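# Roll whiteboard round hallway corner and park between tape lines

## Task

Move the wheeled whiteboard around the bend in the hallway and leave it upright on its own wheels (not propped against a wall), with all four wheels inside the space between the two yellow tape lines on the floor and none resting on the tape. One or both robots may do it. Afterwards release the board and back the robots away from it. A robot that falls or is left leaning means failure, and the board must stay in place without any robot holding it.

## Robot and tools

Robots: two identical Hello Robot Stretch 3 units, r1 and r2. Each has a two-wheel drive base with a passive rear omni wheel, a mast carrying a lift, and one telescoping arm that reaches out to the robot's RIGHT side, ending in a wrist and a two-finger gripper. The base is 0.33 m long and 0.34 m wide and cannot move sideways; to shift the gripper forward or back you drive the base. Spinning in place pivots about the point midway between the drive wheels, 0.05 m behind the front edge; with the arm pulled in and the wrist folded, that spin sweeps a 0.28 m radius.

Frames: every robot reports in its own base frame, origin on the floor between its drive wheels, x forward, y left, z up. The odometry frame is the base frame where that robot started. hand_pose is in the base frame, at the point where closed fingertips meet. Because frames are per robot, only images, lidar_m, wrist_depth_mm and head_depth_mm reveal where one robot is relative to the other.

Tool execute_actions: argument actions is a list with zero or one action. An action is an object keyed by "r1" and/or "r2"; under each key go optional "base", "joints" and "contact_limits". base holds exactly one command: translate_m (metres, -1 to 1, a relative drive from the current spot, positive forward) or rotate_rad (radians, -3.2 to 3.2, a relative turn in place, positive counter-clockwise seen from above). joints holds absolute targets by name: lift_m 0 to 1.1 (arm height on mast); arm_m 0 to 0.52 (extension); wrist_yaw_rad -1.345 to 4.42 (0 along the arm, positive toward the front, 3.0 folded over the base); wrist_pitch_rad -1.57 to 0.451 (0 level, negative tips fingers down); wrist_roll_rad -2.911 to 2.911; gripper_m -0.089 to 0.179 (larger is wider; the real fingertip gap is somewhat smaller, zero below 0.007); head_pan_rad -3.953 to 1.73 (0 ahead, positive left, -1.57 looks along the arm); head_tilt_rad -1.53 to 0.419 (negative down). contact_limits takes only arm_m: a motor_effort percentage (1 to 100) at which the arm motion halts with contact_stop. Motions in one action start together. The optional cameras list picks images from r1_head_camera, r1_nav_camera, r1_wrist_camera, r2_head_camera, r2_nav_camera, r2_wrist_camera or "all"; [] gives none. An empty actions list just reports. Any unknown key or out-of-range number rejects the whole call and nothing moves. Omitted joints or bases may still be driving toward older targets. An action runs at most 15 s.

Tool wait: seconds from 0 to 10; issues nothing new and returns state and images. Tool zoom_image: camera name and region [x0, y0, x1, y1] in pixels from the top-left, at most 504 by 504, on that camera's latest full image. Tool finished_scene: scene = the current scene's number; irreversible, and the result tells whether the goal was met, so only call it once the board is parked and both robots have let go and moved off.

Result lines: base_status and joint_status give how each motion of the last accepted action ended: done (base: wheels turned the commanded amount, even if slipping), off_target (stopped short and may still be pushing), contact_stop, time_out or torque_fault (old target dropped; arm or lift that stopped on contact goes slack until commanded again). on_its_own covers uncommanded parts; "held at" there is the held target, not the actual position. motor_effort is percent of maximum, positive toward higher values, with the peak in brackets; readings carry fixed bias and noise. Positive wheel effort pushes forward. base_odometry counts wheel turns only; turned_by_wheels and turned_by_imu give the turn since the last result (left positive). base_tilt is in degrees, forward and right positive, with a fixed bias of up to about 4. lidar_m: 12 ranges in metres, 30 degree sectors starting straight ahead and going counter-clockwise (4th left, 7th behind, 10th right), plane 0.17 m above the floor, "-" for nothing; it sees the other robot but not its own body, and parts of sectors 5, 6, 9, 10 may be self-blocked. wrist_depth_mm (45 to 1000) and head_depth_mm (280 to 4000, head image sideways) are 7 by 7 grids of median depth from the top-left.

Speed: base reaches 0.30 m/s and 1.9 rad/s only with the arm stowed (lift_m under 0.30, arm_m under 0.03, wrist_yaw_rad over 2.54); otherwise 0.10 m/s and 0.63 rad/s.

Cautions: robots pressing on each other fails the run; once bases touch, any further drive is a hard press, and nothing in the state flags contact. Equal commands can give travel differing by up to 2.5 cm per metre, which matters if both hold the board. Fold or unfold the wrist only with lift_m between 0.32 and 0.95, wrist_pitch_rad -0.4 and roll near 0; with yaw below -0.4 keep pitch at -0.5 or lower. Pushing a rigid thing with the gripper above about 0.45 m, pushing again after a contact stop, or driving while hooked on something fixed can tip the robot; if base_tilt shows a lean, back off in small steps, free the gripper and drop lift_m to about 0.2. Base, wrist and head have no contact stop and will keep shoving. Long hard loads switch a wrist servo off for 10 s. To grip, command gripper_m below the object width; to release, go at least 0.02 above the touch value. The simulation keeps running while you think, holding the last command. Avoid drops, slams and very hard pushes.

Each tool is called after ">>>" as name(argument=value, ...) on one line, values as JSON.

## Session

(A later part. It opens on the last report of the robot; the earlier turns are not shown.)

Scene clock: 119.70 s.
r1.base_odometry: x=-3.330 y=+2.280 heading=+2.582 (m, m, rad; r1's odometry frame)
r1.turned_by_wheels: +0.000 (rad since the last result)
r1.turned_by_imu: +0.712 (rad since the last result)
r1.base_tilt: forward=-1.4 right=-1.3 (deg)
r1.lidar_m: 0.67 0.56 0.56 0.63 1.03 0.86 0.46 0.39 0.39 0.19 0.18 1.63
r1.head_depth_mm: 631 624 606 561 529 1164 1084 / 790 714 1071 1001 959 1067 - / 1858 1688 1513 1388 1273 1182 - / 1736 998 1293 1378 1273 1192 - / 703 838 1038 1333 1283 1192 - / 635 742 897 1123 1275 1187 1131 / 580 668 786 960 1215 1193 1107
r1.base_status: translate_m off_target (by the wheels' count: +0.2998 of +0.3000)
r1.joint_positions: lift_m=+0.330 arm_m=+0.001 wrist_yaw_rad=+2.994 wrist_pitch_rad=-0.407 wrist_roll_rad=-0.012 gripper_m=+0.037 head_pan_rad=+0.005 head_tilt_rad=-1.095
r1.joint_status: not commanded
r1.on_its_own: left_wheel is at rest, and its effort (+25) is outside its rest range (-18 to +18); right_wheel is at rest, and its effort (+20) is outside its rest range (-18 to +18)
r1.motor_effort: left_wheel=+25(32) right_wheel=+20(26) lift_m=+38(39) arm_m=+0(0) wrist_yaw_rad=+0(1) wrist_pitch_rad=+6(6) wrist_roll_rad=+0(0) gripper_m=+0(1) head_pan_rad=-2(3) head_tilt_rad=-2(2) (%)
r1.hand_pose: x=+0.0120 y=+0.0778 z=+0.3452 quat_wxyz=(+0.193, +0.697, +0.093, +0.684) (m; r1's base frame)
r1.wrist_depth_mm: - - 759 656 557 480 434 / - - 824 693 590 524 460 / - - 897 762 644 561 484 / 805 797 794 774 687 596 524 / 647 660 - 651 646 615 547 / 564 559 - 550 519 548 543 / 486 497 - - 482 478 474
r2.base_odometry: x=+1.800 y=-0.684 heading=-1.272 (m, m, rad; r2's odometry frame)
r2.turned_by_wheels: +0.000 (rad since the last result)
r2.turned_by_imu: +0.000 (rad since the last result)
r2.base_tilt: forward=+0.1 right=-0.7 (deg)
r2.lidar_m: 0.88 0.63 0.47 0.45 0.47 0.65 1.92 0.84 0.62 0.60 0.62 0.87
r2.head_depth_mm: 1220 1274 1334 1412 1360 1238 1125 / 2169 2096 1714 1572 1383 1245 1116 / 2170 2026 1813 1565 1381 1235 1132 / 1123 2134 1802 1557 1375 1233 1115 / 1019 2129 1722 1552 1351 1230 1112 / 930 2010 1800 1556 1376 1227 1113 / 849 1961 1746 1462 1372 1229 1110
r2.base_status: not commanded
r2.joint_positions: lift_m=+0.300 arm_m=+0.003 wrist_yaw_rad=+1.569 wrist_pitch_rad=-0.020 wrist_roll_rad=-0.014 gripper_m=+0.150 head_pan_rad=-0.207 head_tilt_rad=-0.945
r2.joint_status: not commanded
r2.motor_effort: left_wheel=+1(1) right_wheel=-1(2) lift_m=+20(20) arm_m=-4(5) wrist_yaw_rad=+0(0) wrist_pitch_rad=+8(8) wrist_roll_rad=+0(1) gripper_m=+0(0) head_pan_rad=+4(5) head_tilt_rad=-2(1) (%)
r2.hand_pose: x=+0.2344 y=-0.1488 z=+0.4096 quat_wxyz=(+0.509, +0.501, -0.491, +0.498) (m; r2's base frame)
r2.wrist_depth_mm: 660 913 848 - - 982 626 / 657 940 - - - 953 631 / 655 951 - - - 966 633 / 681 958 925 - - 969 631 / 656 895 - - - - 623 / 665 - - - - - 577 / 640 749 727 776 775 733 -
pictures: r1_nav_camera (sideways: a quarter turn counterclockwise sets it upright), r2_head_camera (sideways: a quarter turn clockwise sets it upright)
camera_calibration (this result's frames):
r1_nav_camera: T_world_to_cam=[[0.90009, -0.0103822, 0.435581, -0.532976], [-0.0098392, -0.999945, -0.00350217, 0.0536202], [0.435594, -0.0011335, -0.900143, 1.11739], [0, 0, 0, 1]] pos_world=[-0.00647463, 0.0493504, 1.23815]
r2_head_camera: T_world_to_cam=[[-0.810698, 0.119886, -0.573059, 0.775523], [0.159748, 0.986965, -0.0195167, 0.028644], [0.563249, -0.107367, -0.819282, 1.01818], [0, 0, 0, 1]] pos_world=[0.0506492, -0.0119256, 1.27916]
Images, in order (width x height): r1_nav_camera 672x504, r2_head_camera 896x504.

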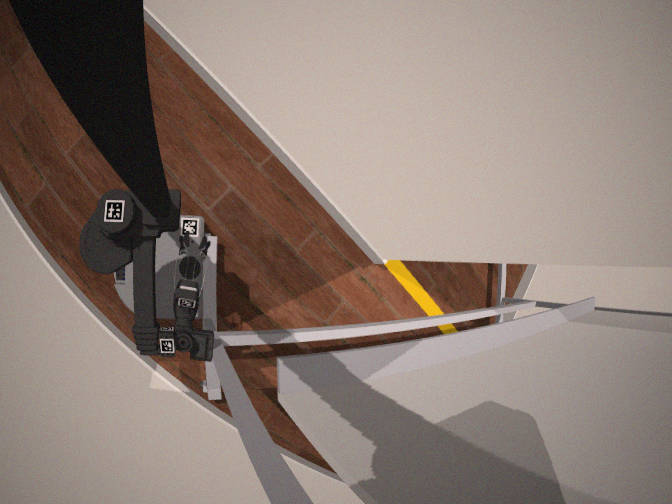

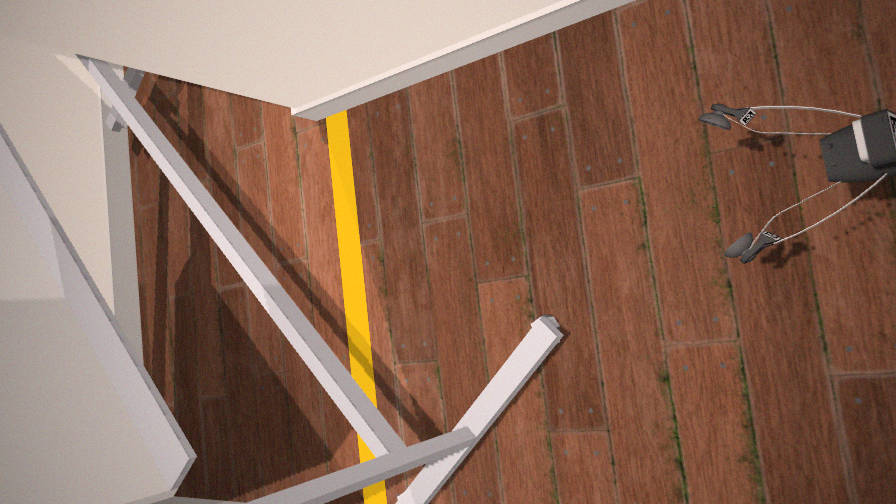

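>>> execute_actions(actions=[{"r1":{"base":{"translate_m":-0.06}},"r2":{"base":{"translate_m":0.1},"joints":{"wrist_yaw_rad":0,"head_pan_rad":-1.57}}}], cameras=[])

>>> execute_actions(actions=[{"r1":{"base":{"rotate_rad":-0.6}},"r2":{"base":{"rotate_rad":1.57}}}], cameras=[])

>>> execute_actions(actions=[{"r2":{"base":{"translate_m":0.22},"joints":{"arm_m":0.2}}}], cameras=["r2_head_camera","r2_wrist_camera","r1_nav_camera"])

Scene clock: 122.13 s.
r1.base_odometry: x=-3.279 y=+2.248 heading=+2.582 (m, m, rad; r1's odometry frame)
r1.turned_by_wheels: +0.000 (rad since the last result)
r1.turned_by_imu: +0.000 (rad since the last result)
r1.base_tilt: forward=-1.4 right=-1.4 (deg)
r1.lidar_m: 0.72 0.60 0.60 0.68 1.10 0.78 0.42 0.35 0.35 0.39 0.21 1.67
r1.head_depth_mm: 629 622 606 561 1230 1124 1084 / 792 716 1064 999 1221 1150 - / 1828 1682 1516 1386 1266 1157 - / 918 1072 1379 1382 1272 1165 - / 754 899 1116 1361 1274 1189 - / 680 797 961 1212 1289 1182 1125 / 622 717 847 1032 1249 1191 1108
r1.base_status: done
r1.joint_positions: lift_m=+0.330 arm_m=+0.001 wrist_yaw_rad=+2.994 wrist_pitch_rad=-0.407 wrist_roll_rad=-0.012 gripper_m=+0.037 head_pan_rad=+0.005 head_tilt_rad=-1.095
r1.joint_status: not commanded
r1.motor_effort: left_wheel=+0(18) right_wheel=-1(17) lift_m=+38(38) arm_m=+1(0) wrist_yaw_rad=+1(0) wrist_pitch_rad=+6(6) wrist_roll_rad=+0(0) gripper_m=+1(0) head_pan_rad=-1(2) head_tilt_rad=-2(2) (%)
r1.hand_pose: x=+0.0120 y=+0.0778 z=+0.3452 quat_wxyz=(+0.193, +0.697, +0.093, +0.684) (m; r1's base frame)
r1.wrist_depth_mm: - - 822 691 592 518 462 / - - 893 737 641 553 490 / - - 942 813 682 583 516 / 798 792 785 773 726 620 546 / 651 659 - 642 656 621 577 / 562 561 - 558 520 551 550 / 482 501 - - 483 480 470
r2.base_odometry: x=+1.829 y=-0.780 heading=-1.272 (m, m, rad; r2's odometry frame)
r2.turned_by_wheels: +0.000 (rad since the last result)
r2.turned_by_imu: +0.000 (rad since the last result)
r2.base_tilt: forward=+0.2 right=-0.7 (deg)
r2.lidar_m: 0.79 0.62 0.46 0.45 0.47 0.65 1.89 0.83 0.62 0.60 0.63 0.87
r2.head_depth_mm: 530 620 745 940 1262 1234 1124 / 533 624 752 948 1283 1236 1136 / 537 628 759 961 1284 1238 - / 540 633 767 970 1289 1251 - / 543 638 772 980 1300 1228 1115 / 546 643 779 995 1305 1228 1114 / 549 647 785 1002 1302 1225 1111
r2.base_status: done
r2.joint_positions: lift_m=+0.300 arm_m=+0.003 wrist_yaw_rad=+0.002 wrist_pitch_rad=-0.020 wrist_roll_rad=-0.014 gripper_m=+0.150 head_pan_rad=-1.563 head_tilt_rad=-0.945
r2.joint_status: all done
r2.motor_effort: left_wheel=+1(5) right_wheel=-2(3) lift_m=+20(20) arm_m=-4(4) wrist_yaw_rad=-1(2) wrist_pitch_rad=+8(8) wrist_roll_rad=+1(0) gripper_m=-1(1) head_pan_rad=-5(59) head_tilt_rad=-2(1) (%)
r2.hand_pose: x=-0.0210 y=-0.4040 z=+0.4096 quat_wxyz=(+0.712, +0.008, -0.702, -0.007) (m; r2's base frame)
r2.wrist_depth_mm: 361 354 348 342 333 329 321 / 366 364 355 348 341 335 328 / 378 369 360 355 348 338 336 / 388 378 368 361 354 347 341 / 394 388 379 366 361 355 348 / 400 - 388 375 371 363 352 / 410 406 392 388 378 368 -
pictures: none
No camera images: the call's "cameras" was empty. Leave "cameras" out to get every camera's image.

Scene clock: 125.57 s.
r1.base_odometry: x=-3.279 y=+2.248 heading=+1.983 (m, m, rad; r1's odometry frame)
r1.turned_by_wheels: -0.599 (rad since the last result)
r1.turned_by_imu: -0.550 (rad since the last result)
r1.base_tilt: forward=-1.4 right=-1.5 (deg)
r1.lidar_m: 1.68 0.73 0.60 0.60 0.67 1.08 0.80 0.42 0.35 0.35 0.39 0.22
r1.head_depth_mm: 1670 1629 1461 398 1218 1146 1023 / - 314 427 1327 1148 1181 - / 310 372 467 580 1128 1176 - / 376 472 608 990 1271 1165 - / 480 649 665 1394 1277 1186 - / 660 735 1539 1399 1278 1188 1126 / 817 1696 1553 1301 1277 1195 1105
r1.base_status: rotate_rad off_target (by the wheels' count: -0.5991 of -0.6000)
r1.joint_positions: lift_m=+0.330 arm_m=+0.001 wrist_yaw_rad=+2.994 wrist_pitch_rad=-0.407 wrist_roll_rad=-0.012 gripper_m=+0.037 head_pan_rad=+0.005 head_tilt_rad=-1.094
r1.joint_status: not commanded
r1.on_its_own: left_wheel is at rest, and its effort (+27) is outside its rest range (-18 to +18)
r1.motor_effort: left_wheel=+27(38) right_wheel=+0(8) lift_m=+37(38) arm_m=+1(0) wrist_yaw_rad=+0(1) wrist_pitch_rad=+6(6) wrist_roll_rad=+0(0) gripper_m=+0(0) head_pan_rad=-1(3) head_tilt_rad=-2(2) (%)
r1.hand_pose: x=+0.0119 y=+0.0778 z=+0.3452 quat_wxyz=(+0.193, +0.697, +0.093, +0.684) (m; r1's base frame)
r1.wrist_depth_mm: 595 - 587 583 574 565 562 / 656 - 633 628 616 621 613 / 721 - 697 694 680 680 679 / 749 774 740 735 719 734 717 / 660 662 - 647 661 642 652 / 566 559 - 557 523 547 540 / 484 493 - - 490 477 479
r2.base_odometry: x=+1.829 y=-0.780 heading=+0.298 (m, m, rad; r2's odometry frame)
r2.turned_by_wheels: +1.570 (rad since the last result)
r2.turned_by_imu: +1.556 (rad since the last result)
r2.base_tilt: forward=+0.2 right=-0.8 (deg)
r2.lidar_m: 0.45 0.47 0.65 1.90 0.84 0.62 0.60 0.63 0.87 0.79 0.63 0.46
r2.head_depth_mm: 1077 2159 1826 1581 1384 1243 1122 / 996 2137 1733 1558 1384 1239 1137 / 914 2036 1734 1562 1384 1238 - / 842 955 1800 1558 1329 1251 - / 778 886 1790 1476 1352 1228 1115 / 762 1474 1564 1496 1373 1230 1111 / 1132 1227 1273 1310 1309 1205 1107
r2.base_status: done
r2.joint_positions: lift_m=+0.300 arm_m=+0.003 wrist_yaw_rad=+0.001 wrist_pitch_rad=-0.020 wrist_roll_rad=-0.014 gripper_m=+0.150 head_pan_rad=-1.563 head_tilt_rad=-0.945
r2.joint_status: not commanded
r2.motor_effort: left_wheel=-1(4) right_wheel=+1(7) lift_m=+20(20) arm_m=-4(4) wrist_yaw_rad=+0(0) wrist_pitch_rad=+8(8) wrist_roll_rad=+1(1) gripper_m=-1(0) head_pan_rad=-5(4) head_tilt_rad=-2(2) (%)
r2.hand_pose: x=-0.0212 y=-0.4040 z=+0.4096 quat_wxyz=(+0.712, +0.008, -0.702, -0.007) (m; r2's base frame)
r2.wrist_depth_mm: 533 734 - - 914 - 812 / 529 744 - - - - 807 / 533 747 - - - - 791 / 534 735 - - - - 807 / 531 707 600 - - - 794 / 533 - - - - - 731 / 513 714 711 793 784 749 -
pictures: none
No camera images: the call's "cameras" was empty. Leave "cameras" out to get every camera's image.

Scene clock: 129.00 s.
r1.base_odometry: x=-3.279 y=+2.248 heading=+1.983 (m, m, rad; r1's odometry frame)
r1.turned_by_wheels: +0.000 (rad since the last result)
r1.turned_by_imu: +0.000 (rad since the last result)
r1.base_tilt: forward=-1.5 right=-1.3 (deg)
r1.lidar_m: 1.68 0.73 0.61 0.60 0.67 1.08 0.80 0.42 0.35 0.35 0.39 0.22
r1.head_depth_mm: 1658 1644 1463 398 1220 1150 1023 / - 314 427 1332 1151 1177 - / 310 372 467 580 1123 1172 - / 377 474 610 990 1269 1162 - / 481 649 666 1388 1281 1189 - / 662 734 1528 1405 1285 1190 1123 / 819 1695 1544 1290 1275 1197 1107
r1.base_status: not commanded
r1.joint_positions: lift_m=+0.330 arm_m=+0.001 wrist_yaw_rad=+2.994 wrist_pitch_rad=-0.407 wrist_roll_rad=-0.012 gripper_m=+0.037 head_pan_rad=+0.005 head_tilt_rad=-1.094
r1.joint_status: not commanded
r1.on_its_own: left_wheel is at rest, and its effort (+27) is outside its rest range (-18 to +18)
r1.motor_effort: left_wheel=+27(27) right_wheel=+1(0) lift_m=+38(39) arm_m=+0(0) wrist_yaw_rad=+0(0) wrist_pitch_rad=+6(6) wrist_roll_rad=+0(0) gripper_m=+0(0) head_pan_rad=-2(2) head_tilt_rad=-2(2) (%)
r1.hand_pose: x=+0.0119 y=+0.0778 z=+0.3452 quat_wxyz=(+0.193, +0.697, +0.093, +0.684) (m; r1's base frame)
r1.wrist_depth_mm: 597 - 592 577 580 575 567 / 643 - 635 641 629 614 607 / 705 - 703 694 701 687 674 / 755 741 748 742 739 717 715 / 671 644 - 667 658 647 630 / 562 555 - 558 517 554 543 / 486 497 - - 480 481 480
r2.base_odometry: x=+2.039 y=-0.715 heading=+0.298 (m, m, rad; r2's odometry frame)
r2.turned_by_wheels: +0.000 (rad since the last result)
r2.turned_by_imu: -0.002 (rad since the last result)
r2.base_tilt: forward=+0.1 right=-0.7 (deg)
r2.lidar_m: 0.23 0.24 0.33 0.96 1.14 0.85 0.82 0.86 1.18 0.75 0.32 0.24
r2.head_depth_mm: 881 1998 1748 1573 1389 1237 1119 / 796 917 1810 1566 1387 1238 1137 / 757 880 1805 1541 1356 1195 - / 1940 2032 1728 1480 1402 1223 1143 / 1411 1530 1614 1490 1350 1230 1115 / 851 885 928 970 1022 1074 1069 / 606 626 646 666 690 715 739
r2.base_status: done
r2.joint_positions: lift_m=+0.300 arm_m=+0.200 wrist_yaw_rad=+0.000 wrist_pitch_rad=-0.020 wrist_roll_rad=-0.014 gripper_m=+0.150 head_pan_rad=-1.563 head_tilt_rad=-0.945
r2.joint_status: all done
r2.motor_effort: left_wheel=-1(3) right_wheel=+1(9) lift_m=+19(20) arm_m=+4(5) wrist_yaw_rad=-1(1) wrist_pitch_rad=+8(8) wrist_roll_rad=+1(1) gripper_m=-1(1) head_pan_rad=-3(3) head_tilt_rad=-1(1) (%)
r2.hand_pose: x=-0.0213 y=-0.6004 z=+0.4096 quat_wxyz=(+0.712, +0.007, -0.702, -0.007) (m; r2's base frame)
r2.wrist_depth_mm: 284 386 689 - - - - / 284 386 687 - - - - / 284 388 682 - - - - / 285 390 687 - - - - / 282 367 692 - 449 585 - / 284 - 700 361 967 - - / 271 418 628 714 773 741 -
pictures: r1_nav_camera (sideways: a quarter turn counterclockwise sets it upright), r2_head_camera (sideways: a quarter turn clockwise sets it upright), r2_wrist_camera
camera_calibration (this result's frames):
r1_nav_camera: T_world_to_cam=[[0.900038, -0.0103881, 0.435688, -0.533115], [-0.00984505, -0.999945, -0.00350388, 0.0536225], [0.435701, -0.00113574, -0.900091, 1.11732], [0, 0, 0, 1]] pos_world=[-0.00646675, 0.0493505, 1.23815]
r2_head_camera: T_world_to_cam=[[-0.055585, 0.817627, -0.573059, 0.770917], [0.99834, 0.0541916, -0.0195167, 0.0235285], [0.0150976, -0.573193, -0.819282, 1.02152], [0, 0, 0, 1]] pos_world=[0.00393942, -0.0460671, 1.27916]
r2_wrist_camera: T_world_to_cam=[[-0.998693, -0.0449129, -0.0244091, -0.0283431], [0.0169033, 0.160488, -0.986893, 0.54485], [0.0482416, -0.986016, -0.159519, -0.359769], [0, 0, 0, 1]] pos_world=[-0.02016, -0.443453, 0.479627]
Images, in order (width x height): r1_nav_camera 672x504, r2_head_camera 896x504, r2_wrist_camera 644x364.

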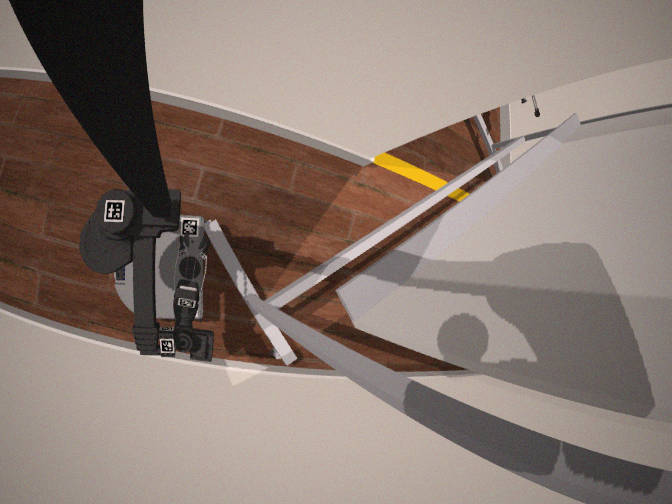

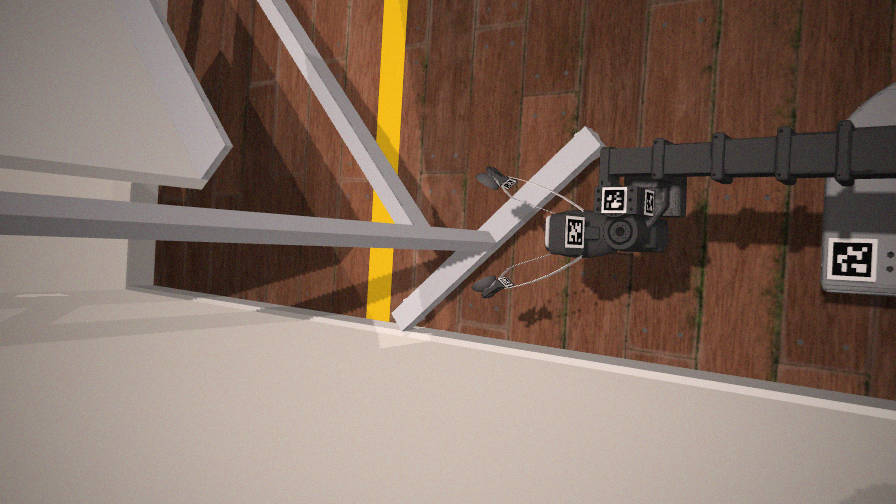

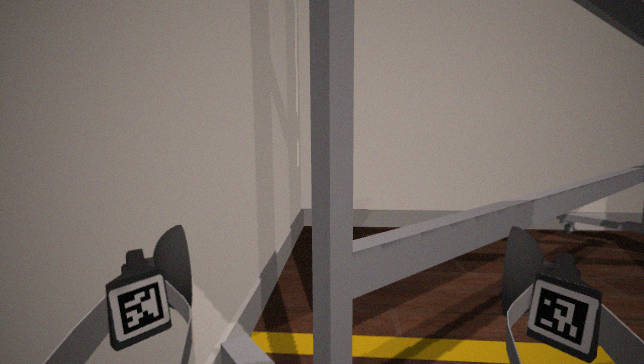

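>>> execute_actions(actions=[{"r2":{"joints":{"arm_m":0.45}}}], cameras=[])

>>> execute_actions(actions=[{"r2":{"joints":{"gripper_m":-0.03}}}], cameras=[])

>>> execute_actions(actions=[{"r1":{"base":{"translate_m":0.2}},"r2":{"base":{"translate_m":-0.08},"joints":{"arm_m":0.22}}}], cameras=["r2_head_camera","r1_nav_camera"])

Scene clock: 132.20 s.
r1.base_odometry: x=-3.279 y=+2.248 heading=+1.983 (m, m, rad; r1's odometry frame)
r1.turned_by_wheels: +0.000 (rad since the last result)
r1.turned_by_imu: +0.000 (rad since the last result)
r1.base_tilt: forward=-1.5 right=-1.4 (deg)
r1.lidar_m: 1.68 0.73 0.61 0.60 0.67 1.08 0.80 0.42 0.35 0.35 0.38 0.22
r1.head_depth_mm: 1665 1631 1453 398 1218 1152 1023 / - 314 428 1323 1150 1177 - / 310 373 467 581 1130 1175 - / 377 473 609 989 1275 1162 - / 480 650 665 1389 1276 1183 - / 662 736 1534 1395 1290 1188 1125 / 818 1692 1546 1299 1272 1192 1109
r1.base_status: not commanded
r1.joint_positions: lift_m=+0.330 arm_m=+0.001 wrist_yaw_rad=+2.994 wrist_pitch_rad=-0.407 wrist_roll_rad=-0.012 gripper_m=+0.037 head_pan_rad=+0.005 head_tilt_rad=-1.094
r1.joint_status: not commanded
r1.on_its_own: left_wheel is at rest, and its effort (+27) is outside its rest range (-18 to +18)
r1.motor_effort: left_wheel=+27(27) right_wheel=+1(0) lift_m=+38(38) arm_m=+0(0) wrist_yaw_rad=+1(0) wrist_pitch_rad=+6(6) wrist_roll_rad=+0(0) gripper_m=+0(1) head_pan_rad=-2(2) head_tilt_rad=-2(2) (%)
r1.hand_pose: x=+0.0119 y=+0.0778 z=+0.3452 quat_wxyz=(+0.193, +0.697, +0.093, +0.684) (m; r1's base frame)
r1.wrist_depth_mm: 604 - 592 583 578 574 573 / 640 - 635 635 615 635 616 / 714 - 706 685 681 672 668 / 751 759 742 734 707 716 710 / 652 647 - 651 659 648 638 / 569 563 - 554 525 547 546 / 487 499 - - 481 477 484
r2.base_odometry: x=+2.039 y=-0.715 heading=+0.298 (m, m, rad; r2's odometry frame)
r2.turned_by_wheels: +0.000 (rad since the last result)
r2.turned_by_imu: +0.000 (rad since the last result)
r2.base_tilt: forward=+0.2 right=-0.7 (deg)
r2.lidar_m: 0.23 0.24 0.33 0.96 1.14 0.84 0.82 0.85 1.18 0.76 0.32 0.24
r2.head_depth_mm: 880 2003 1736 1572 1392 1241 1121 / 796 918 1817 1562 1386 1238 1132 / 758 881 1802 1591 1342 1237 1149 / 1952 2017 1725 1498 1382 1232 1145 / 1417 1523 1611 1490 1348 1228 1115 / 853 886 926 973 1018 1075 1065 / 608 625 647 666 690 713 740
r2.base_status: not commanded
r2.joint_positions: lift_m=+0.300 arm_m=+0.450 wrist_yaw_rad=+0.000 wrist_pitch_rad=-0.020 wrist_roll_rad=-0.014 gripper_m=+0.150 head_pan_rad=-1.563 head_tilt_rad=-0.945
r2.joint_status: all done
r2.motor_effort: left_wheel=-1(1) right_wheel=+1(0) lift_m=+19(20) arm_m=+4(4) wrist_yaw_rad=+0(0) wrist_pitch_rad=+8(8) wrist_roll_rad=+1(1) gripper_m=+0(1) head_pan_rad=-5(4) head_tilt_rad=-1(1) (%)
r2.hand_pose: x=-0.0213 y=-0.8504 z=+0.4096 quat_wxyz=(+0.712, +0.007, -0.702, -0.007) (m; r2's base frame)
r2.wrist_depth_mm: 277 382 83 70 - - - / 278 380 86 71 - - - / 276 383 89 73 - - - / 278 382 92 74 - - - / 279 360 510 76 - - - / 280 - 511 77 - - 287 / 267 411 511 79 778 199 -
pictures: none
No camera images: the call's "cameras" was empty. Leave "cameras" out to get every camera's image.

Scene clock: 134.50 s.
r1.base_odometry: x=-3.279 y=+2.248 heading=+1.983 (m, m, rad; r1's odometry frame)
r1.turned_by_wheels: +0.000 (rad since the last result)
r1.turned_by_imu: +0.000 (rad since the last result)
r1.base_tilt: forward=-1.5 right=-1.3 (deg)
r1.lidar_m: 1.67 0.73 0.61 0.60 0.67 1.08 0.80 0.42 0.35 0.35 0.38 0.22
r1.head_depth_mm: 1669 1638 1457 397 1219 1153 1021 / - 314 428 1317 1150 1177 - / 310 372 466 580 1131 1175 - / 377 473 609 993 1276 1165 - / 480 649 667 1395 1281 1188 - / 659 733 1540 1403 1283 1184 1127 / 817 1696 1546 1295 1282 1193 1107
r1.base_status: not commanded
r1.joint_positions: lift_m=+0.330 arm_m=+0.001 wrist_yaw_rad=+2.994 wrist_pitch_rad=-0.407 wrist_roll_rad=-0.012 gripper_m=+0.037 head_pan_rad=+0.005 head_tilt_rad=-1.094
r1.joint_status: not commanded
r1.on_its_own: left_wheel is at rest, and its effort (+26) is outside its rest range (-18 to +18)
r1.motor_effort: left_wheel=+26(27) right_wheel=+1(1) lift_m=+38(37) arm_m=+0(1) wrist_yaw_rad=+0(0) wrist_pitch_rad=+6(6) wrist_roll_rad=+0(0) gripper_m=+0(0) head_pan_rad=-2(1) head_tilt_rad=-2(2) (%)
r1.hand_pose: x=+0.0119 y=+0.0778 z=+0.3452 quat_wxyz=(+0.193, +0.697, +0.093, +0.684) (m; r1's base frame)
r1.wrist_depth_mm: 597 - 584 583 579 572 565 / 652 - 632 621 622 627 610 / 713 - 707 679 684 679 668 / 755 757 739 722 727 716 713 / 664 659 - 653 656 640 635 / 558 553 - 555 523 555 549 / 494 504 - - 480 481 477
r2.base_odometry: x=+2.039 y=-0.715 heading=+0.298 (m, m, rad; r2's odometry frame)
r2.turned_by_wheels: +0.000 (rad since the last result)
r2.turned_by_imu: +0.000 (rad since the last result)
r2.base_tilt: forward=+0.2 right=-0.8 (deg)
r2.lidar_m: 0.23 0.24 0.33 0.96 1.14 0.85 0.82 0.85 1.19 0.76 0.32 0.24
r2.head_depth_mm: 882 1988 1741 1576 1385 1241 1122 / 795 919 1804 1576 1380 1236 1136 / 760 879 1799 1589 1339 1238 1149 / 1989 2020 1720 1485 1375 1234 1149 / 1417 1521 1611 1490 1357 1231 1118 / 850 887 927 971 1019 1070 1068 / 607 625 646 667 689 715 740
r2.base_status: not commanded
r2.joint_positions: lift_m=+0.300 arm_m=+0.450 wrist_yaw_rad=+0.042 wrist_pitch_rad=-0.020 wrist_roll_rad=-0.014 gripper_m=-0.024 head_pan_rad=-1.563 head_tilt_rad=-0.945
r2.joint_status: gripper_m off_target (ended at -0.024, target -0.030)
r2.on_its_own: wrist_yaw_rad is held at +0.047, not at your +0.000, by its stall guard, which is not easing now
r2.motor_effort: left_wheel=+1(12) right_wheel=-2(32) lift_m=+20(19) arm_m=+2(4) wrist_yaw_rad=+3(18) wrist_pitch_rad=+8(8) wrist_roll_rad=+1(1) gripper_m=-100(100) head_pan_rad=-5(5) head_tilt_rad=-1(0) (%)
r2.hand_pose: x=-0.0108 y=-0.8502 z=+0.4096 quat_wxyz=(+0.712, +0.022, -0.701, +0.008) (m; r2's base frame)
r2.wrist_depth_mm: 260 351 494 68 79 - - / 261 351 536 70 81 - - / 263 353 535 71 83 - - / 263 352 540 73 85 - - / 261 351 498 75 85 - - / 261 354 - 77 85 - 286 / 264 336 552 79 89 710 210
pictures: none
No camera images: the call's "cameras" was empty. Leave "cameras" out to get every camera's image.

Scene clock: 137.60 s.
r1.base_odometry: x=-3.359 y=+2.431 heading=+1.984 (m, m, rad; r1's odometry frame)
r1.turned_by_wheels: +0.001 (rad since the last result)
r1.turned_by_imu: +0.341 (rad since the last result)
r1.base_tilt: forward=-1.6 right=-1.4 (deg)
r1.lidar_m: 1.60 0.57 0.55 0.57 0.78 1.56 0.57 0.42 0.40 0.42 0.21 0.20
r1.head_depth_mm: 289 305 342 1328 496 1163 1086 / 332 377 437 528 1261 1168 - / 426 504 605 582 1242 1159 - / 594 683 660 1368 1272 1166 - / 794 1644 1527 1368 1282 1195 - / 1820 1643 991 1202 1269 1183 1128 / 656 732 839 986 1180 1191 1107
r1.base_status: translate_m off_target (by the wheels' count: +0.1999 of +0.2000)
r1.joint_positions: lift_m=+0.330 arm_m=+0.001 wrist_yaw_rad=+2.994 wrist_pitch_rad=-0.407 wrist_roll_rad=-0.012 gripper_m=+0.037 head_pan_rad=+0.005 head_tilt_rad=-1.094
r1.joint_status: not commanded
r1.on_its_own: left_wheel is at rest, and its effort (+25) is outside its rest range (-18 to +18)
r1.motor_effort: left_wheel=+25(32) right_wheel=+5(10) lift_m=+38(39) arm_m=+0(0) wrist_yaw_rad=+1(1) wrist_pitch_rad=+6(6) wrist_roll_rad=+0(0) gripper_m=+1(1) head_pan_rad=-2(2) head_tilt_rad=-2(2) (%)
r1.hand_pose: x=+0.0119 y=+0.0778 z=+0.3452 quat_wxyz=(+0.193, +0.697, +0.093, +0.684) (m; r1's base frame)
r1.wrist_depth_mm: 809 - 626 567 516 476 445 / 891 - 679 618 561 516 474 / - - 735 680 604 550 509 / 799 795 775 731 648 589 537 / 654 653 - 661 650 620 577 / 559 551 - 555 525 552 537 / 484 501 - - 483 482 476
r2.base_odometry: x=+1.963 y=-0.739 heading=+0.298 (m, m, rad; r2's odometry frame)
r2.turned_by_wheels: +0.001 (rad since the last result)
r2.turned_by_imu: +0.061 (rad since the last result)
r2.base_tilt: forward=+0.1 right=-0.7 (deg)
r2.lidar_m: 0.32 0.34 0.49 1.78 0.97 0.75 0.73 0.78 1.13 0.53 0.42 0.32
r2.head_depth_mm: 647 820 1737 1576 1384 1242 1122 / 572 703 807 1512 1386 1243 1133 / 549 669 761 1565 1416 1200 - / 497 594 1689 989 1284 1231 1146 / 1391 1537 1667 1525 1350 1231 1115 / 946 1007 1076 1164 1247 1193 1112 / 715 751 788 833 882 935 993
r2.base_status: done
r2.joint_positions: lift_m=+0.300 arm_m=+0.220 wrist_yaw_rad=+0.129 wrist_pitch_rad=-0.022 wrist_roll_rad=-0.014 gripper_m=-0.009 head_pan_rad=-1.563 head_tilt_rad=-0.945
r2.joint_status: all done
r2.on_its_own: wrist_yaw_rad is held at +0.102, not at your +0.000, by its stall guard, which is still easing; gripper_m is held at -0.012, not at your -0.030, by its stall guard, which is still easing; right_wheel is at rest, and its effort (-24) is outside its rest range (-18 to +18)
r2.motor_effort: left_wheel=+7(19) right_wheel=-24(61) lift_m=+20(20) arm_m=-6(15) wrist_yaw_rad=-16(32) wrist_pitch_rad=+9(9) wrist_roll_rad=+1(0) gripper_m=-50(100) head_pan_rad=-5(4) head_tilt_rad=-1(1) (%)
r2.hand_pose: x=+0.0114 y=-0.6189 z=+0.4089 quat_wxyz=(+0.711, +0.053, -0.700, +0.038) (m; r2's base frame)
r2.wrist_depth_mm: 280 357 463 71 82 - - / 279 357 468 73 84 - - / 283 360 497 74 86 - - / 282 361 505 76 - - - / 285 365 477 78 88 - - / 285 366 - 80 87 - 929 / 281 349 520 81 93 740 209
pictures: r1_nav_camera (sideways: a quarter turn counterclockwise sets it upright), r2_head_camera (sideways: a quarter turn clockwise sets it upright)
camera_calibration (this result's frames):
r1_nav_camera: T_world_to_cam=[[0.900038, -0.010388, 0.435688, -0.533115], [-0.00984498, -0.999945, -0.00350388, 0.0536225], [0.435701, -0.00113571, -0.900091, 1.11732], [0, 0, 0, 1]] pos_world=[-0.00646675, 0.0493505, 1.23815]
r2_head_camera: T_world_to_cam=[[-0.0555217, 0.817631, -0.573059, 0.770917], [0.998344, 0.0541143, -0.0195167, 0.0235285], [0.0150532, -0.573194, -0.819282, 1.02152], [0, 0, 0, 1]] pos_world=[0.00393585, -0.0460669, 1.27916]
Images, in order (width x height): r1_nav_camera 672x504, r2_head_camera 896x504.

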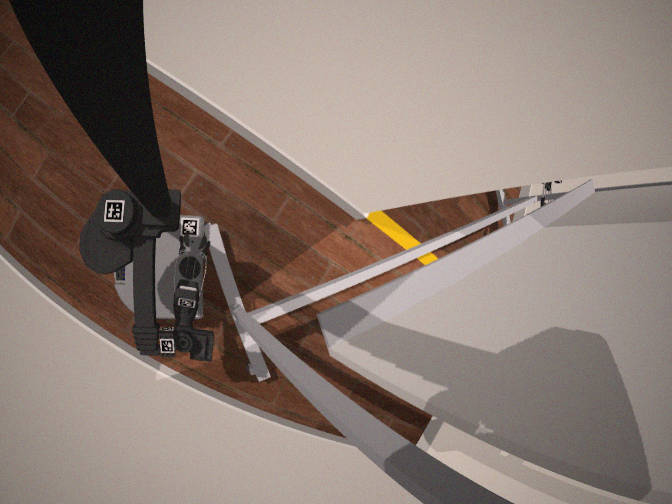

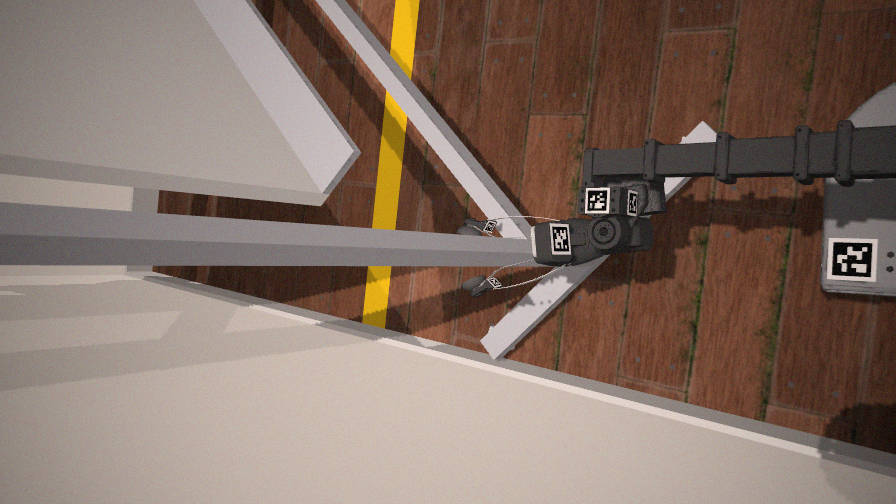

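>>> execute_actions(actions=[{"r1":{"base":{"translate_m":-0.1},"joints":{"lift_m":0.26}}}], cameras=[])

>>> execute_actions(actions=[{"r1":{"base":{"rotate_rad":-1.13}}}], cameras=[])

>>> execute_actions(actions=[{"r1":{"base":{"translate_m":-0.4}}}], cameras=[])

>>> execute_actions(actions=[{"r1":{"base":{"rotate_rad":0.5},"joints":{"lift_m":0.33}}}], cameras=["r1_nav_camera"])

>>> execute_actions(actions=[{"r1":{"base":{"translate_m":0.65}}}], cameras=["r2_head_camera","r1_nav_camera"])

Scene clock: 140.23 s.
r1.base_odometry: x=-3.319 y=+2.340 heading=+1.984 (m, m, rad; r1's odometry frame)
r1.turned_by_wheels: +0.000 (rad since the last result)
r1.turned_by_imu: +0.000 (rad since the last result)
r1.base_tilt: forward=-1.4 right=-1.3 (deg)
r1.lidar_m: 1.69 0.62 0.60 0.62 0.85 1.37 0.50 0.37 0.35 0.36 0.50 0.28
r1.head_depth_mm: 328 378 476 516 1231 1163 1076 / 400 455 533 1340 1163 1176 - / 512 608 629 1045 1247 1179 - / 713 712 1465 1386 1274 1182 - / 835 1685 1512 1395 1282 1181 - / 1804 934 1080 1305 1286 1189 1119 / 713 800 920 1077 1248 1194 1106
r1.base_status: done
r1.joint_positions: lift_m=+0.260 arm_m=+0.001 wrist_yaw_rad=+2.994 wrist_pitch_rad=-0.407 wrist_roll_rad=-0.012 gripper_m=+0.037 head_pan_rad=+0.005 head_tilt_rad=-1.094
r1.joint_status: all done
r1.motor_effort: left_wheel=+0(15) right_wheel=+0(7) lift_m=+32(33) arm_m=+0(1) wrist_yaw_rad=+1(0) wrist_pitch_rad=+6(6) wrist_roll_rad=+0(0) gripper_m=+0(0) head_pan_rad=-2(1) head_tilt_rad=-2(2) (%)
r1.hand_pose: x=+0.0119 y=+0.0778 z=+0.2754 quat_wxyz=(+0.193, +0.697, +0.093, +0.684) (m; r1's base frame)
r1.wrist_depth_mm: 882 - 693 619 568 518 476 / - - 751 664 605 554 502 / 868 - 770 720 655 593 549 / 678 687 669 672 666 620 574 / 564 562 - 557 557 549 537 / 476 492 - - 446 468 466 / - - - - 408 319 409
r2.base_odometry: x=+1.963 y=-0.739 heading=+0.298 (m, m, rad; r2's odometry frame)
r2.turned_by_wheels: -0.001 (rad since the last result)
r2.turned_by_imu: -0.001 (rad since the last result)
r2.base_tilt: forward=+0.2 right=-0.6 (deg)
r2.lidar_m: 0.32 0.34 0.49 1.78 0.97 0.75 0.73 0.78 1.13 0.53 0.42 0.32
r2.head_depth_mm: 648 822 1742 1566 1386 1234 1121 / 573 704 808 1511 1384 1239 1135 / 551 670 763 1567 1417 1203 - / 497 572 714 928 1314 1230 1147 / 1394 1534 1662 1532 1351 1228 1110 / 944 1007 1081 1166 1246 1198 1113 / 715 751 791 835 883 938 991
r2.base_status: not commanded
r2.joint_positions: lift_m=+0.300 arm_m=+0.220 wrist_yaw_rad=+0.146 wrist_pitch_rad=-0.023 wrist_roll_rad=-0.014 gripper_m=+0.006 head_pan_rad=-1.563 head_tilt_rad=-0.945
r2.joint_status: not commanded
r2.on_its_own: wrist_yaw_rad is held at +0.146, not at your +0.000, by its stall guard, which is not easing now; gripper_m is held at +0.005, not at your -0.030, by its stall guard, which is still easing
r2.motor_effort: left_wheel=+1(2) right_wheel=-5(6) lift_m=+20(20) arm_m=-2(4) wrist_yaw_rad=+0(0) wrist_pitch_rad=+9(9) wrist_roll_rad=+1(1) gripper_m=-23(47) head_pan_rad=-4(4) head_tilt_rad=-1(1) (%)
r2.hand_pose: x=+0.0157 y=-0.6181 z=+0.4088 quat_wxyz=(+0.711, +0.059, -0.699, +0.044) (m; r2's base frame)
r2.wrist_depth_mm: 276 353 484 71 80 - - / 276 354 487 73 83 - - / 277 351 482 75 85 - - / 281 355 487 77 87 - - / 281 357 464 78 87 - - / 280 361 - 80 87 - 951 / 280 347 543 82 93 737 205
pictures: none
No camera images: the call's "cameras" was empty. Leave "cameras" out to get every camera's image.

Scene clock: 142.10 s.
r1.base_odometry: x=-3.319 y=+2.340 heading=+0.854 (m, m, rad; r1's odometry frame)
r1.turned_by_wheels: -1.130 (rad since the last result)
r1.turned_by_imu: -1.137 (rad since the last result)
r1.base_tilt: forward=-1.5 right=-1.4 (deg)
r1.lidar_m: 0.47 0.28 1.66 0.63 0.60 0.61 0.79 1.82 0.54 0.37 0.35 0.36
r1.head_depth_mm: 417 477 560 679 859 1121 1083 / 474 554 669 848 1131 1182 - / 550 661 833 1126 1255 1185 - / 656 821 1102 1365 1272 1188 - / 808 1079 1480 1395 1219 1127 - / 1058 1550 1546 1395 1243 1184 1114 / 1510 1695 1552 487 1260 1191 1109
r1.base_status: done
r1.joint_positions: lift_m=+0.260 arm_m=+0.001 wrist_yaw_rad=+2.994 wrist_pitch_rad=-0.407 wrist_roll_rad=-0.012 gripper_m=+0.037 head_pan_rad=+0.005 head_tilt_rad=-1.094
r1.joint_status: not commanded
r1.motor_effort: left_wheel=+0(8) right_wheel=-1(8) lift_m=+32(32) arm_m=+1(0) wrist_yaw_rad=+0(0) wrist_pitch_rad=+6(6) wrist_roll_rad=+0(0) gripper_m=+0(1) head_pan_rad=-2(1) head_tilt_rad=-2(2) (%)
r1.hand_pose: x=+0.0119 y=+0.0778 z=+0.2754 quat_wxyz=(+0.193, +0.697, +0.093, +0.684) (m; r1's base frame)
r1.wrist_depth_mm: 454 - 627 764 - 357 243 / 488 - 671 825 - - 243 / 517 - 723 812 849 828 262 / 533 579 683 667 669 665 294 / 542 557 - 558 560 387 534 / 479 490 - - 362 363 369 / - - - - 413 406 404
r2.base_odometry: x=+1.963 y=-0.739 heading=+0.298 (m, m, rad; r2's odometry frame)
r2.turned_by_wheels: +0.000 (rad since the last result)
r2.turned_by_imu: +0.000 (rad since the last result)
r2.base_tilt: forward=+0.2 right=-0.6 (deg)
r2.lidar_m: 0.32 0.34 0.49 1.77 0.96 0.75 0.73 0.78 1.14 0.53 0.42 0.32
r2.head_depth_mm: 649 821 1745 1575 1384 1239 1118 / 573 704 807 1510 1387 1236 1133 / 550 667 765 1563 1407 1202 - / 498 572 714 927 1307 1231 1144 / 1397 1540 1677 1541 1352 1229 1114 / 948 1009 1080 1160 1247 1197 1111 / 716 752 791 835 884 938 992
r2.base_status: not commanded
r2.joint_positions: lift_m=+0.300 arm_m=+0.220 wrist_yaw_rad=+0.147 wrist_pitch_rad=-0.023 wrist_roll_rad=-0.014 gripper_m=+0.014 head_pan_rad=-1.563 head_tilt_rad=-0.945
r2.joint_status: not commanded
r2.on_its_own: wrist_yaw_rad is held at +0.146, not at your +0.000, by its stall guard, which is not easing now; gripper_m is held at +0.012, not at your -0.030, by its stall guard, which is still easing
r2.motor_effort: left_wheel=+1(1) right_wheel=-5(5) lift_m=+19(19) arm_m=-3(3) wrist_yaw_rad=-1(1) wrist_pitch_rad=+9(9) wrist_roll_rad=+1(1) gripper_m=-34(38) head_pan_rad=-4(4) head_tilt_rad=-1(1) (%)
r2.hand_pose: x=+0.0159 y=-0.6181 z=+0.4088 quat_wxyz=(+0.711, +0.060, -0.699, +0.044) (m; r2's base frame)
r2.wrist_depth_mm: 274 348 482 72 80 - - / 277 351 487 73 82 - - / 277 352 489 75 84 - - / 280 355 497 77 87 - - / 279 358 465 78 87 - - / 280 358 - 81 87 - 969 / 276 348 542 83 93 739 205
pictures: none
No camera images: the call's "cameras" was empty. Leave "cameras" out to get every camera's image.

Scene clock: 145.10 s.
r1.base_odometry: x=-3.582 y=+2.038 heading=+0.854 (m, m, rad; r1's odometry frame)
r1.turned_by_wheels: +0.000 (rad since the last result)
r1.turned_by_imu: -0.001 (rad since the last result)
r1.base_tilt: forward=-1.5 right=-1.4 (deg)
r1.lidar_m: 0.64 0.65 0.57 0.40 0.37 0.38 0.49 1.14 0.89 0.61 0.58 0.59
r1.head_depth_mm: 702 805 946 1145 1250 1164 1085 / 797 937 1127 1333 1263 1175 - / 926 1116 1387 1378 1266 1184 - / 1099 1377 1497 1380 1265 1192 - / 1361 1643 1400 1352 1264 1190 - / 648 1654 1533 1402 1285 1184 1125 / 685 730 1542 1415 1290 1191 1014
r1.base_status: done
r1.joint_positions: lift_m=+0.260 arm_m=+0.001 wrist_yaw_rad=+2.994 wrist_pitch_rad=-0.407 wrist_roll_rad=-0.012 gripper_m=+0.037 head_pan_rad=+0.005 head_tilt_rad=-1.094
r1.joint_status: not commanded
r1.motor_effort: left_wheel=+1(6) right_wheel=-2(11) lift_m=+33(32) arm_m=+0(0) wrist_yaw_rad=+0(0) wrist_pitch_rad=+6(6) wrist_roll_rad=+0(0) gripper_m=+1(1) head_pan_rad=-1(2) head_tilt_rad=-2(2) (%)
r1.hand_pose: x=+0.0119 y=+0.0778 z=+0.2754 quat_wxyz=(+0.193, +0.697, +0.093, +0.684) (m; r1's base frame)
r1.wrist_depth_mm: 295 - 410 500 638 - - / 313 - 439 536 726 - - / 331 - 479 595 774 854 840 / 347 382 512 618 666 674 660 / 366 419 - 557 558 559 418 / 379 429 - - 442 473 444 / - - - - 413 408 405
r2.base_odometry: x=+1.963 y=-0.739 heading=+0.298 (m, m, rad; r2's odometry frame)
r2.turned_by_wheels: +0.000 (rad since the last result)
r2.turned_by_imu: +0.000 (rad since the last result)
r2.base_tilt: forward=+0.1 right=-0.7 (deg)
r2.lidar_m: 0.32 0.34 0.49 1.77 0.96 0.75 0.73 0.78 1.14 0.53 0.42 0.32
r2.head_depth_mm: 649 821 1741 1568 1385 1241 1121 / 574 702 809 1515 1380 1240 1134 / 552 668 764 1569 1413 1199 - / 498 572 714 927 1307 1234 1142 / 1395 1536 1672 1532 1354 1230 1112 / 947 1012 1083 1164 1247 1195 1109 / 716 749 792 833 882 939 993
r2.base_status: not commanded
r2.joint_positions: lift_m=+0.300 arm_m=+0.220 wrist_yaw_rad=+0.147 wrist_pitch_rad=-0.023 wrist_roll_rad=-0.014 gripper_m=+0.028 head_pan_rad=-1.563 head_tilt_rad=-0.945
r2.joint_status: not commanded
r2.on_its_own: wrist_yaw_rad is held at +0.146, not at your +0.000, by its stall guard, which is not easing now; gripper_m is held at +0.026, not at your -0.030, by its stall guard, which is not easing now
r2.motor_effort: left_wheel=+1(1) right_wheel=-4(4) lift_m=+20(21) arm_m=-3(3) wrist_yaw_rad=-1(2) wrist_pitch_rad=+9(9) wrist_roll_rad=+1(1) gripper_m=-25(34) head_pan_rad=-4(4) head_tilt_rad=+0(1) (%)
r2.hand_pose: x=+0.0161 y=-0.6180 z=+0.4088 quat_wxyz=(+0.711, +0.060, -0.699, +0.044) (m; r2's base frame)
r2.wrist_depth_mm: 275 351 482 72 80 - - / 277 348 482 73 82 - - / 277 351 486 75 84 - - / 278 353 488 77 86 - - / 281 354 481 79 87 - - / 282 356 - 81 87 - 963 / 278 348 547 83 93 734 204
pictures: none
No camera images: the call's "cameras" was empty. Leave "cameras" out to get every camera's image.

Scene clock: 146.57 s.
r1.base_odometry: x=-3.582 y=+2.038 heading=+1.354 (m, m, rad; r1's odometry frame)
r1.turned_by_wheels: +0.500 (rad since the last result)
r1.turned_by_imu: +0.504 (rad since the last result)
r1.base_tilt: forward=-1.5 right=-1.5 (deg)
r1.lidar_m: 0.65 0.59 0.40 0.37 0.38 0.48 1.06 0.92 0.62 0.58 0.58 0.75
r1.head_depth_mm: 1342 1519 1464 1369 1257 1164 1089 / 1778 1603 1386 1354 1263 1179 - / 691 1621 1480 1330 1270 1187 - / 748 1674 1480 1387 1263 1190 - / 783 1693 1527 1389 1275 1196 - / 842 1692 1541 1384 1270 1182 1128 / 1861 1654 1161 1103 1056 1008 966
r1.base_status: done
r1.joint_positions: lift_m=+0.330 arm_m=+0.001 wrist_yaw_rad=+2.994 wrist_pitch_rad=-0.407 wrist_roll_rad=-0.012 gripper_m=+0.037 head_pan_rad=+0.005 head_tilt_rad=-1.094
r1.joint_status: all done
r1.motor_effort: left_wheel=-1(5) right_wheel=+1(6) lift_m=+43(45) arm_m=+0(0) wrist_yaw_rad=+0(1) wrist_pitch_rad=+6(6) wrist_roll_rad=+0(0) gripper_m=+0(0) head_pan_rad=-1(2) head_tilt_rad=-2(2) (%)
r1.hand_pose: x=+0.0119 y=+0.0778 z=+0.3450 quat_wxyz=(+0.193, +0.697, +0.093, +0.684) (m; r1's base frame)
r1.wrist_depth_mm: 328 - 365 386 414 444 474 / 348 - 393 421 453 492 529 / 373 - 429 460 500 537 593 / 408 427 465 511 558 600 657 / 444 469 - 554 599 626 645 / 474 511 - 554 523 549 544 / 486 496 - - 481 475 473
r2.base_odometry: x=+1.963 y=-0.739 heading=+0.298 (m, m, rad; r2's odometry frame)
r2.turned_by_wheels: +0.000 (rad since the last result)
r2.turned_by_imu: +0.000 (rad since the last result)
r2.base_tilt: forward=+0.2 right=-0.7 (deg)
r2.lidar_m: 0.32 0.34 0.49 1.78 0.97 0.75 0.73 0.78 1.14 0.53 0.42 0.32
r2.head_depth_mm: 648 821 1734 1572 1387 1239 1122 / 573 705 808 1509 1387 1242 1133 / 551 668 763 1555 1423 1199 - / 497 572 712 926 1308 1230 1142 / 1393 1535 1680 1530 1351 1233 1114 / 946 1009 1081 1164 1248 1193 1112 / 717 752 790 834 884 939 990
r2.base_status: not commanded
r2.joint_positions: lift_m=+0.300 arm_m=+0.220 wrist_yaw_rad=+0.147 wrist_pitch_rad=-0.023 wrist_roll_rad=-0.014 gripper_m=+0.028 head_pan_rad=-1.563 head_tilt_rad=-0.945
r2.joint_status: not commanded
r2.on_its_own: wrist_yaw_rad is held at +0.146, not at your +0.000, by its stall guard, which is not easing now; gripper_m is held at +0.026, not at your -0.030, by its stall guard, which is not easing now
r2.motor_effort: left_wheel=+1(1) right_wheel=-4(5) lift_m=+19(20) arm_m=-3(2) wrist_yaw_rad=+0(1) wrist_pitch_rad=+9(9) wrist_roll_rad=+1(1) gripper_m=-26(26) head_pan_rad=-4(5) head_tilt_rad=-2(2) (%)
r2.hand_pose: x=+0.0161 y=-0.6180 z=+0.4088 quat_wxyz=(+0.711, +0.060, -0.699, +0.044) (m; r2's base frame)
r2.wrist_depth_mm: 275 347 476 72 80 - - / 275 353 484 73 82 - - / 277 352 490 75 84 - - / 279 358 493 77 86 - - / 280 356 480 79 87 - - / 282 362 - 81 87 - 959 / 279 347 538 83 93 748 204
pictures: r1_nav_camera (sideways: a quarter turn counterclockwise sets it upright)
camera_calibration (this result's frames):
r1_nav_camera: T_world_to_cam=[[0.900038, -0.0103875, 0.435687, -0.533114], [-0.0098444, -0.999945, -0.00350387, 0.0536225], [0.4357, -0.00113546, -0.900091, 1.11732], [0, 0, 0, 1]] pos_world=[-0.00646683, 0.0493505, 1.23815]
Images, in order (width x height): r1_nav_camera 672x504.

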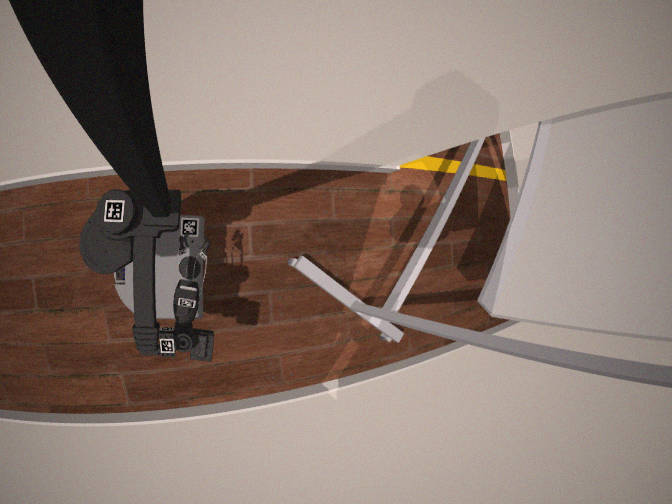

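Scene clock: 154.00 s.
r1.base_odometry: x=-3.442 y=+2.673 heading=+1.354 (m, m, rad; r1's odometry frame)
r1.turned_by_wheels: +0.000 (rad since the last result)
r1.turned_by_imu: -0.596 (rad since the last result)
r1.base_tilt: forward=-1.5 right=-1.4 (deg)
r1.lidar_m: 0.33 1.12 1.44 0.54 0.49 0.49 0.60 1.18 0.79 0.50 0.46 0.46
r1.head_depth_mm: 512 593 702 866 1129 1169 1089 / 572 674 822 1060 1248 1180 - / 321 418 882 1271 1250 1170 - / 747 931 1249 1351 1243 1178 - / 855 416 507 593 1248 1197 - / 302 370 479 589 1259 1186 1128 / 303 366 472 593 1277 1192 1108
r1.base_status: done
r1.joint_positions: lift_m=+0.330 arm_m=+0.001 wrist_yaw_rad=+2.994 wrist_pitch_rad=-0.407 wrist_roll_rad=-0.012 gripper_m=+0.037 head_pan_rad=+0.005 head_tilt_rad=-1.094
r1.joint_status: not commanded
r1.on_its_own: right_wheel is at rest, and its effort (+20) is outside its rest range (-18 to +18)
r1.motor_effort: left_wheel=+8(26) right_wheel=+20(31) lift_m=+41(43) arm_m=+0(0) wrist_yaw_rad=+0(0) wrist_pitch_rad=+6(6) wrist_roll_rad=+0(0) gripper_m=+0(0) head_pan_rad=-2(2) head_tilt_rad=-2(2) (%)
r1.hand_pose: x=+0.0119 y=+0.0778 z=+0.3450 quat_wxyz=(+0.193, +0.697, +0.093, +0.684) (m; r1's base frame)
r1.wrist_depth_mm: 379 - 549 - 714 - - / 398 - 590 - - 435 367 / 424 - 638 - - - 341 / 440 506 683 789 802 762 768 / 466 539 - 646 664 640 643 / 485 549 - 557 523 545 544 / 481 500 - - 480 474 477
r2.base_odometry: x=+1.963 y=-0.739 heading=+0.297 (m, m, rad; r2's odometry frame)
r2.turned_by_wheels: +0.000 (rad since the last result)
r2.turned_by_imu: +0.000 (rad since the last result)
r2.base_tilt: forward=+0.2 right=-0.7 (deg)
r2.lidar_m: 0.32 0.34 0.49 1.77 0.97 0.75 0.73 0.78 1.13 0.53 0.42 0.32
r2.head_depth_mm: 722 874 1742 1573 1383 1238 1125 / 603 756 1264 1535 1380 1215 1137 / 551 660 787 1535 1417 1232 - / 505 600 738 1481 1316 1230 1145 / 1404 1539 1673 1533 1346 1228 1113 / 951 1010 1085 1167 1246 1196 1112 / 718 753 791 837 882 938 994
r2.base_status: not commanded
r2.joint_positions: lift_m=+0.300 arm_m=+0.220 wrist_yaw_rad=+0.126 wrist_pitch_rad=-0.023 wrist_roll_rad=-0.014 gripper_m=+0.028 head_pan_rad=-1.563 head_tilt_rad=-0.945
r2.joint_status: not commanded
r2.on_its_own: wrist_yaw_rad is held at +0.146, not at your +0.000, by its stall guard, which is not easing now; gripper_m is held at +0.026, not at your -0.030, by its stall guard, which is not easing now
r2.motor_effort: left_wheel=-4(6) right_wheel=+13(19) lift_m=+20(20) arm_m=-3(4) wrist_yaw_rad=+12(20) wrist_pitch_rad=+9(9) wrist_roll_rad=+0(0) gripper_m=-28(29) head_pan_rad=-4(4) head_tilt_rad=-2(2) (%)
r2.hand_pose: x=+0.0107 y=-0.6188 z=+0.4088 quat_wxyz=(+0.712, +0.053, -0.700, +0.037) (m; r2's base frame)
r2.wrist_depth_mm: 279 364 537 78 83 - - / 280 363 535 79 85 - - / 286 365 548 81 88 - - / 288 370 553 83 90 - - / 283 369 518 85 89 - 497 / 285 375 489 87 89 - 308 / 286 358 581 90 95 190 727
pictures: r1_nav_camera (sideways: a quarter turn counterclockwise sets it upright), r2_head_camera (sideways: a quarter turn clockwise sets it upright)
camera_calibration (this result's frames):
r1_nav_camera: T_world_to_cam=[[0.900038, -0.0103873, 0.435688, -0.533115], [-0.00984415, -0.999945, -0.00350387, 0.0536225], [0.4357, -0.00113535, -0.900091, 1.11732], [0, 0, 0, 1]] pos_world=[-0.00646682, 0.0493505, 1.23815]
r2_head_camera: T_world_to_cam=[[-0.0555001, 0.817632, -0.573059, 0.770916], [0.998345, 0.0540879, -0.0195167, 0.0235285], [0.0150381, -0.573194, -0.819282, 1.02152], [0, 0, 0, 1]] pos_world=[0.00393464, -0.0460669, 1.27916]
Images, in order (width x height): r1_nav_camera 672x504, r2_head_camera 896x504.

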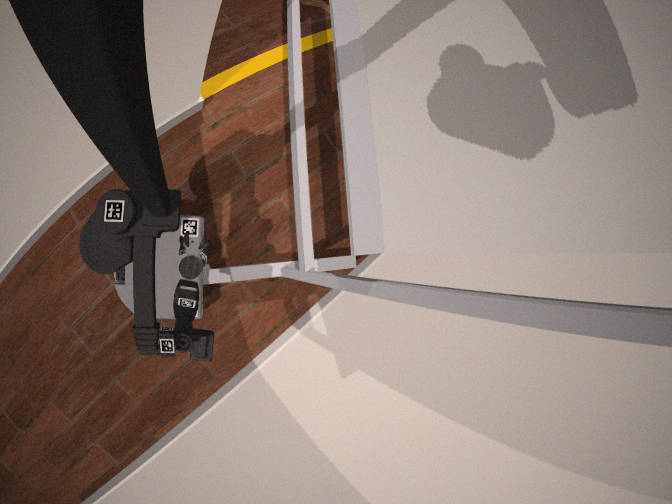

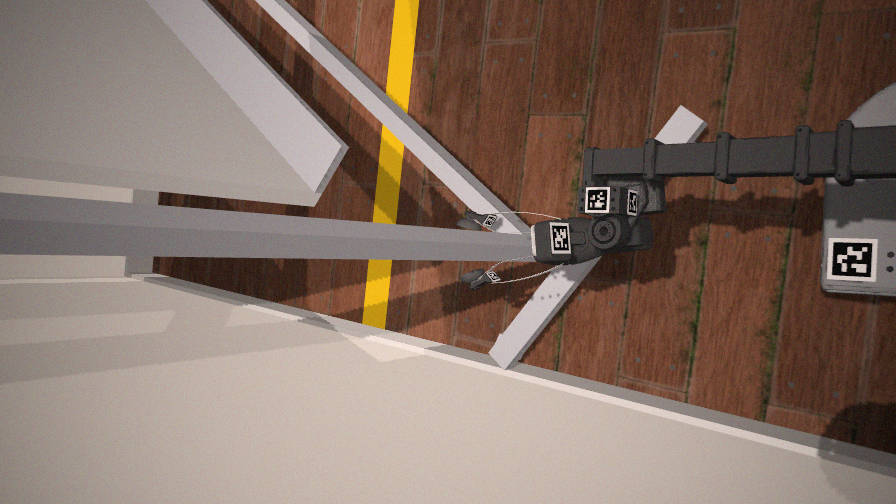

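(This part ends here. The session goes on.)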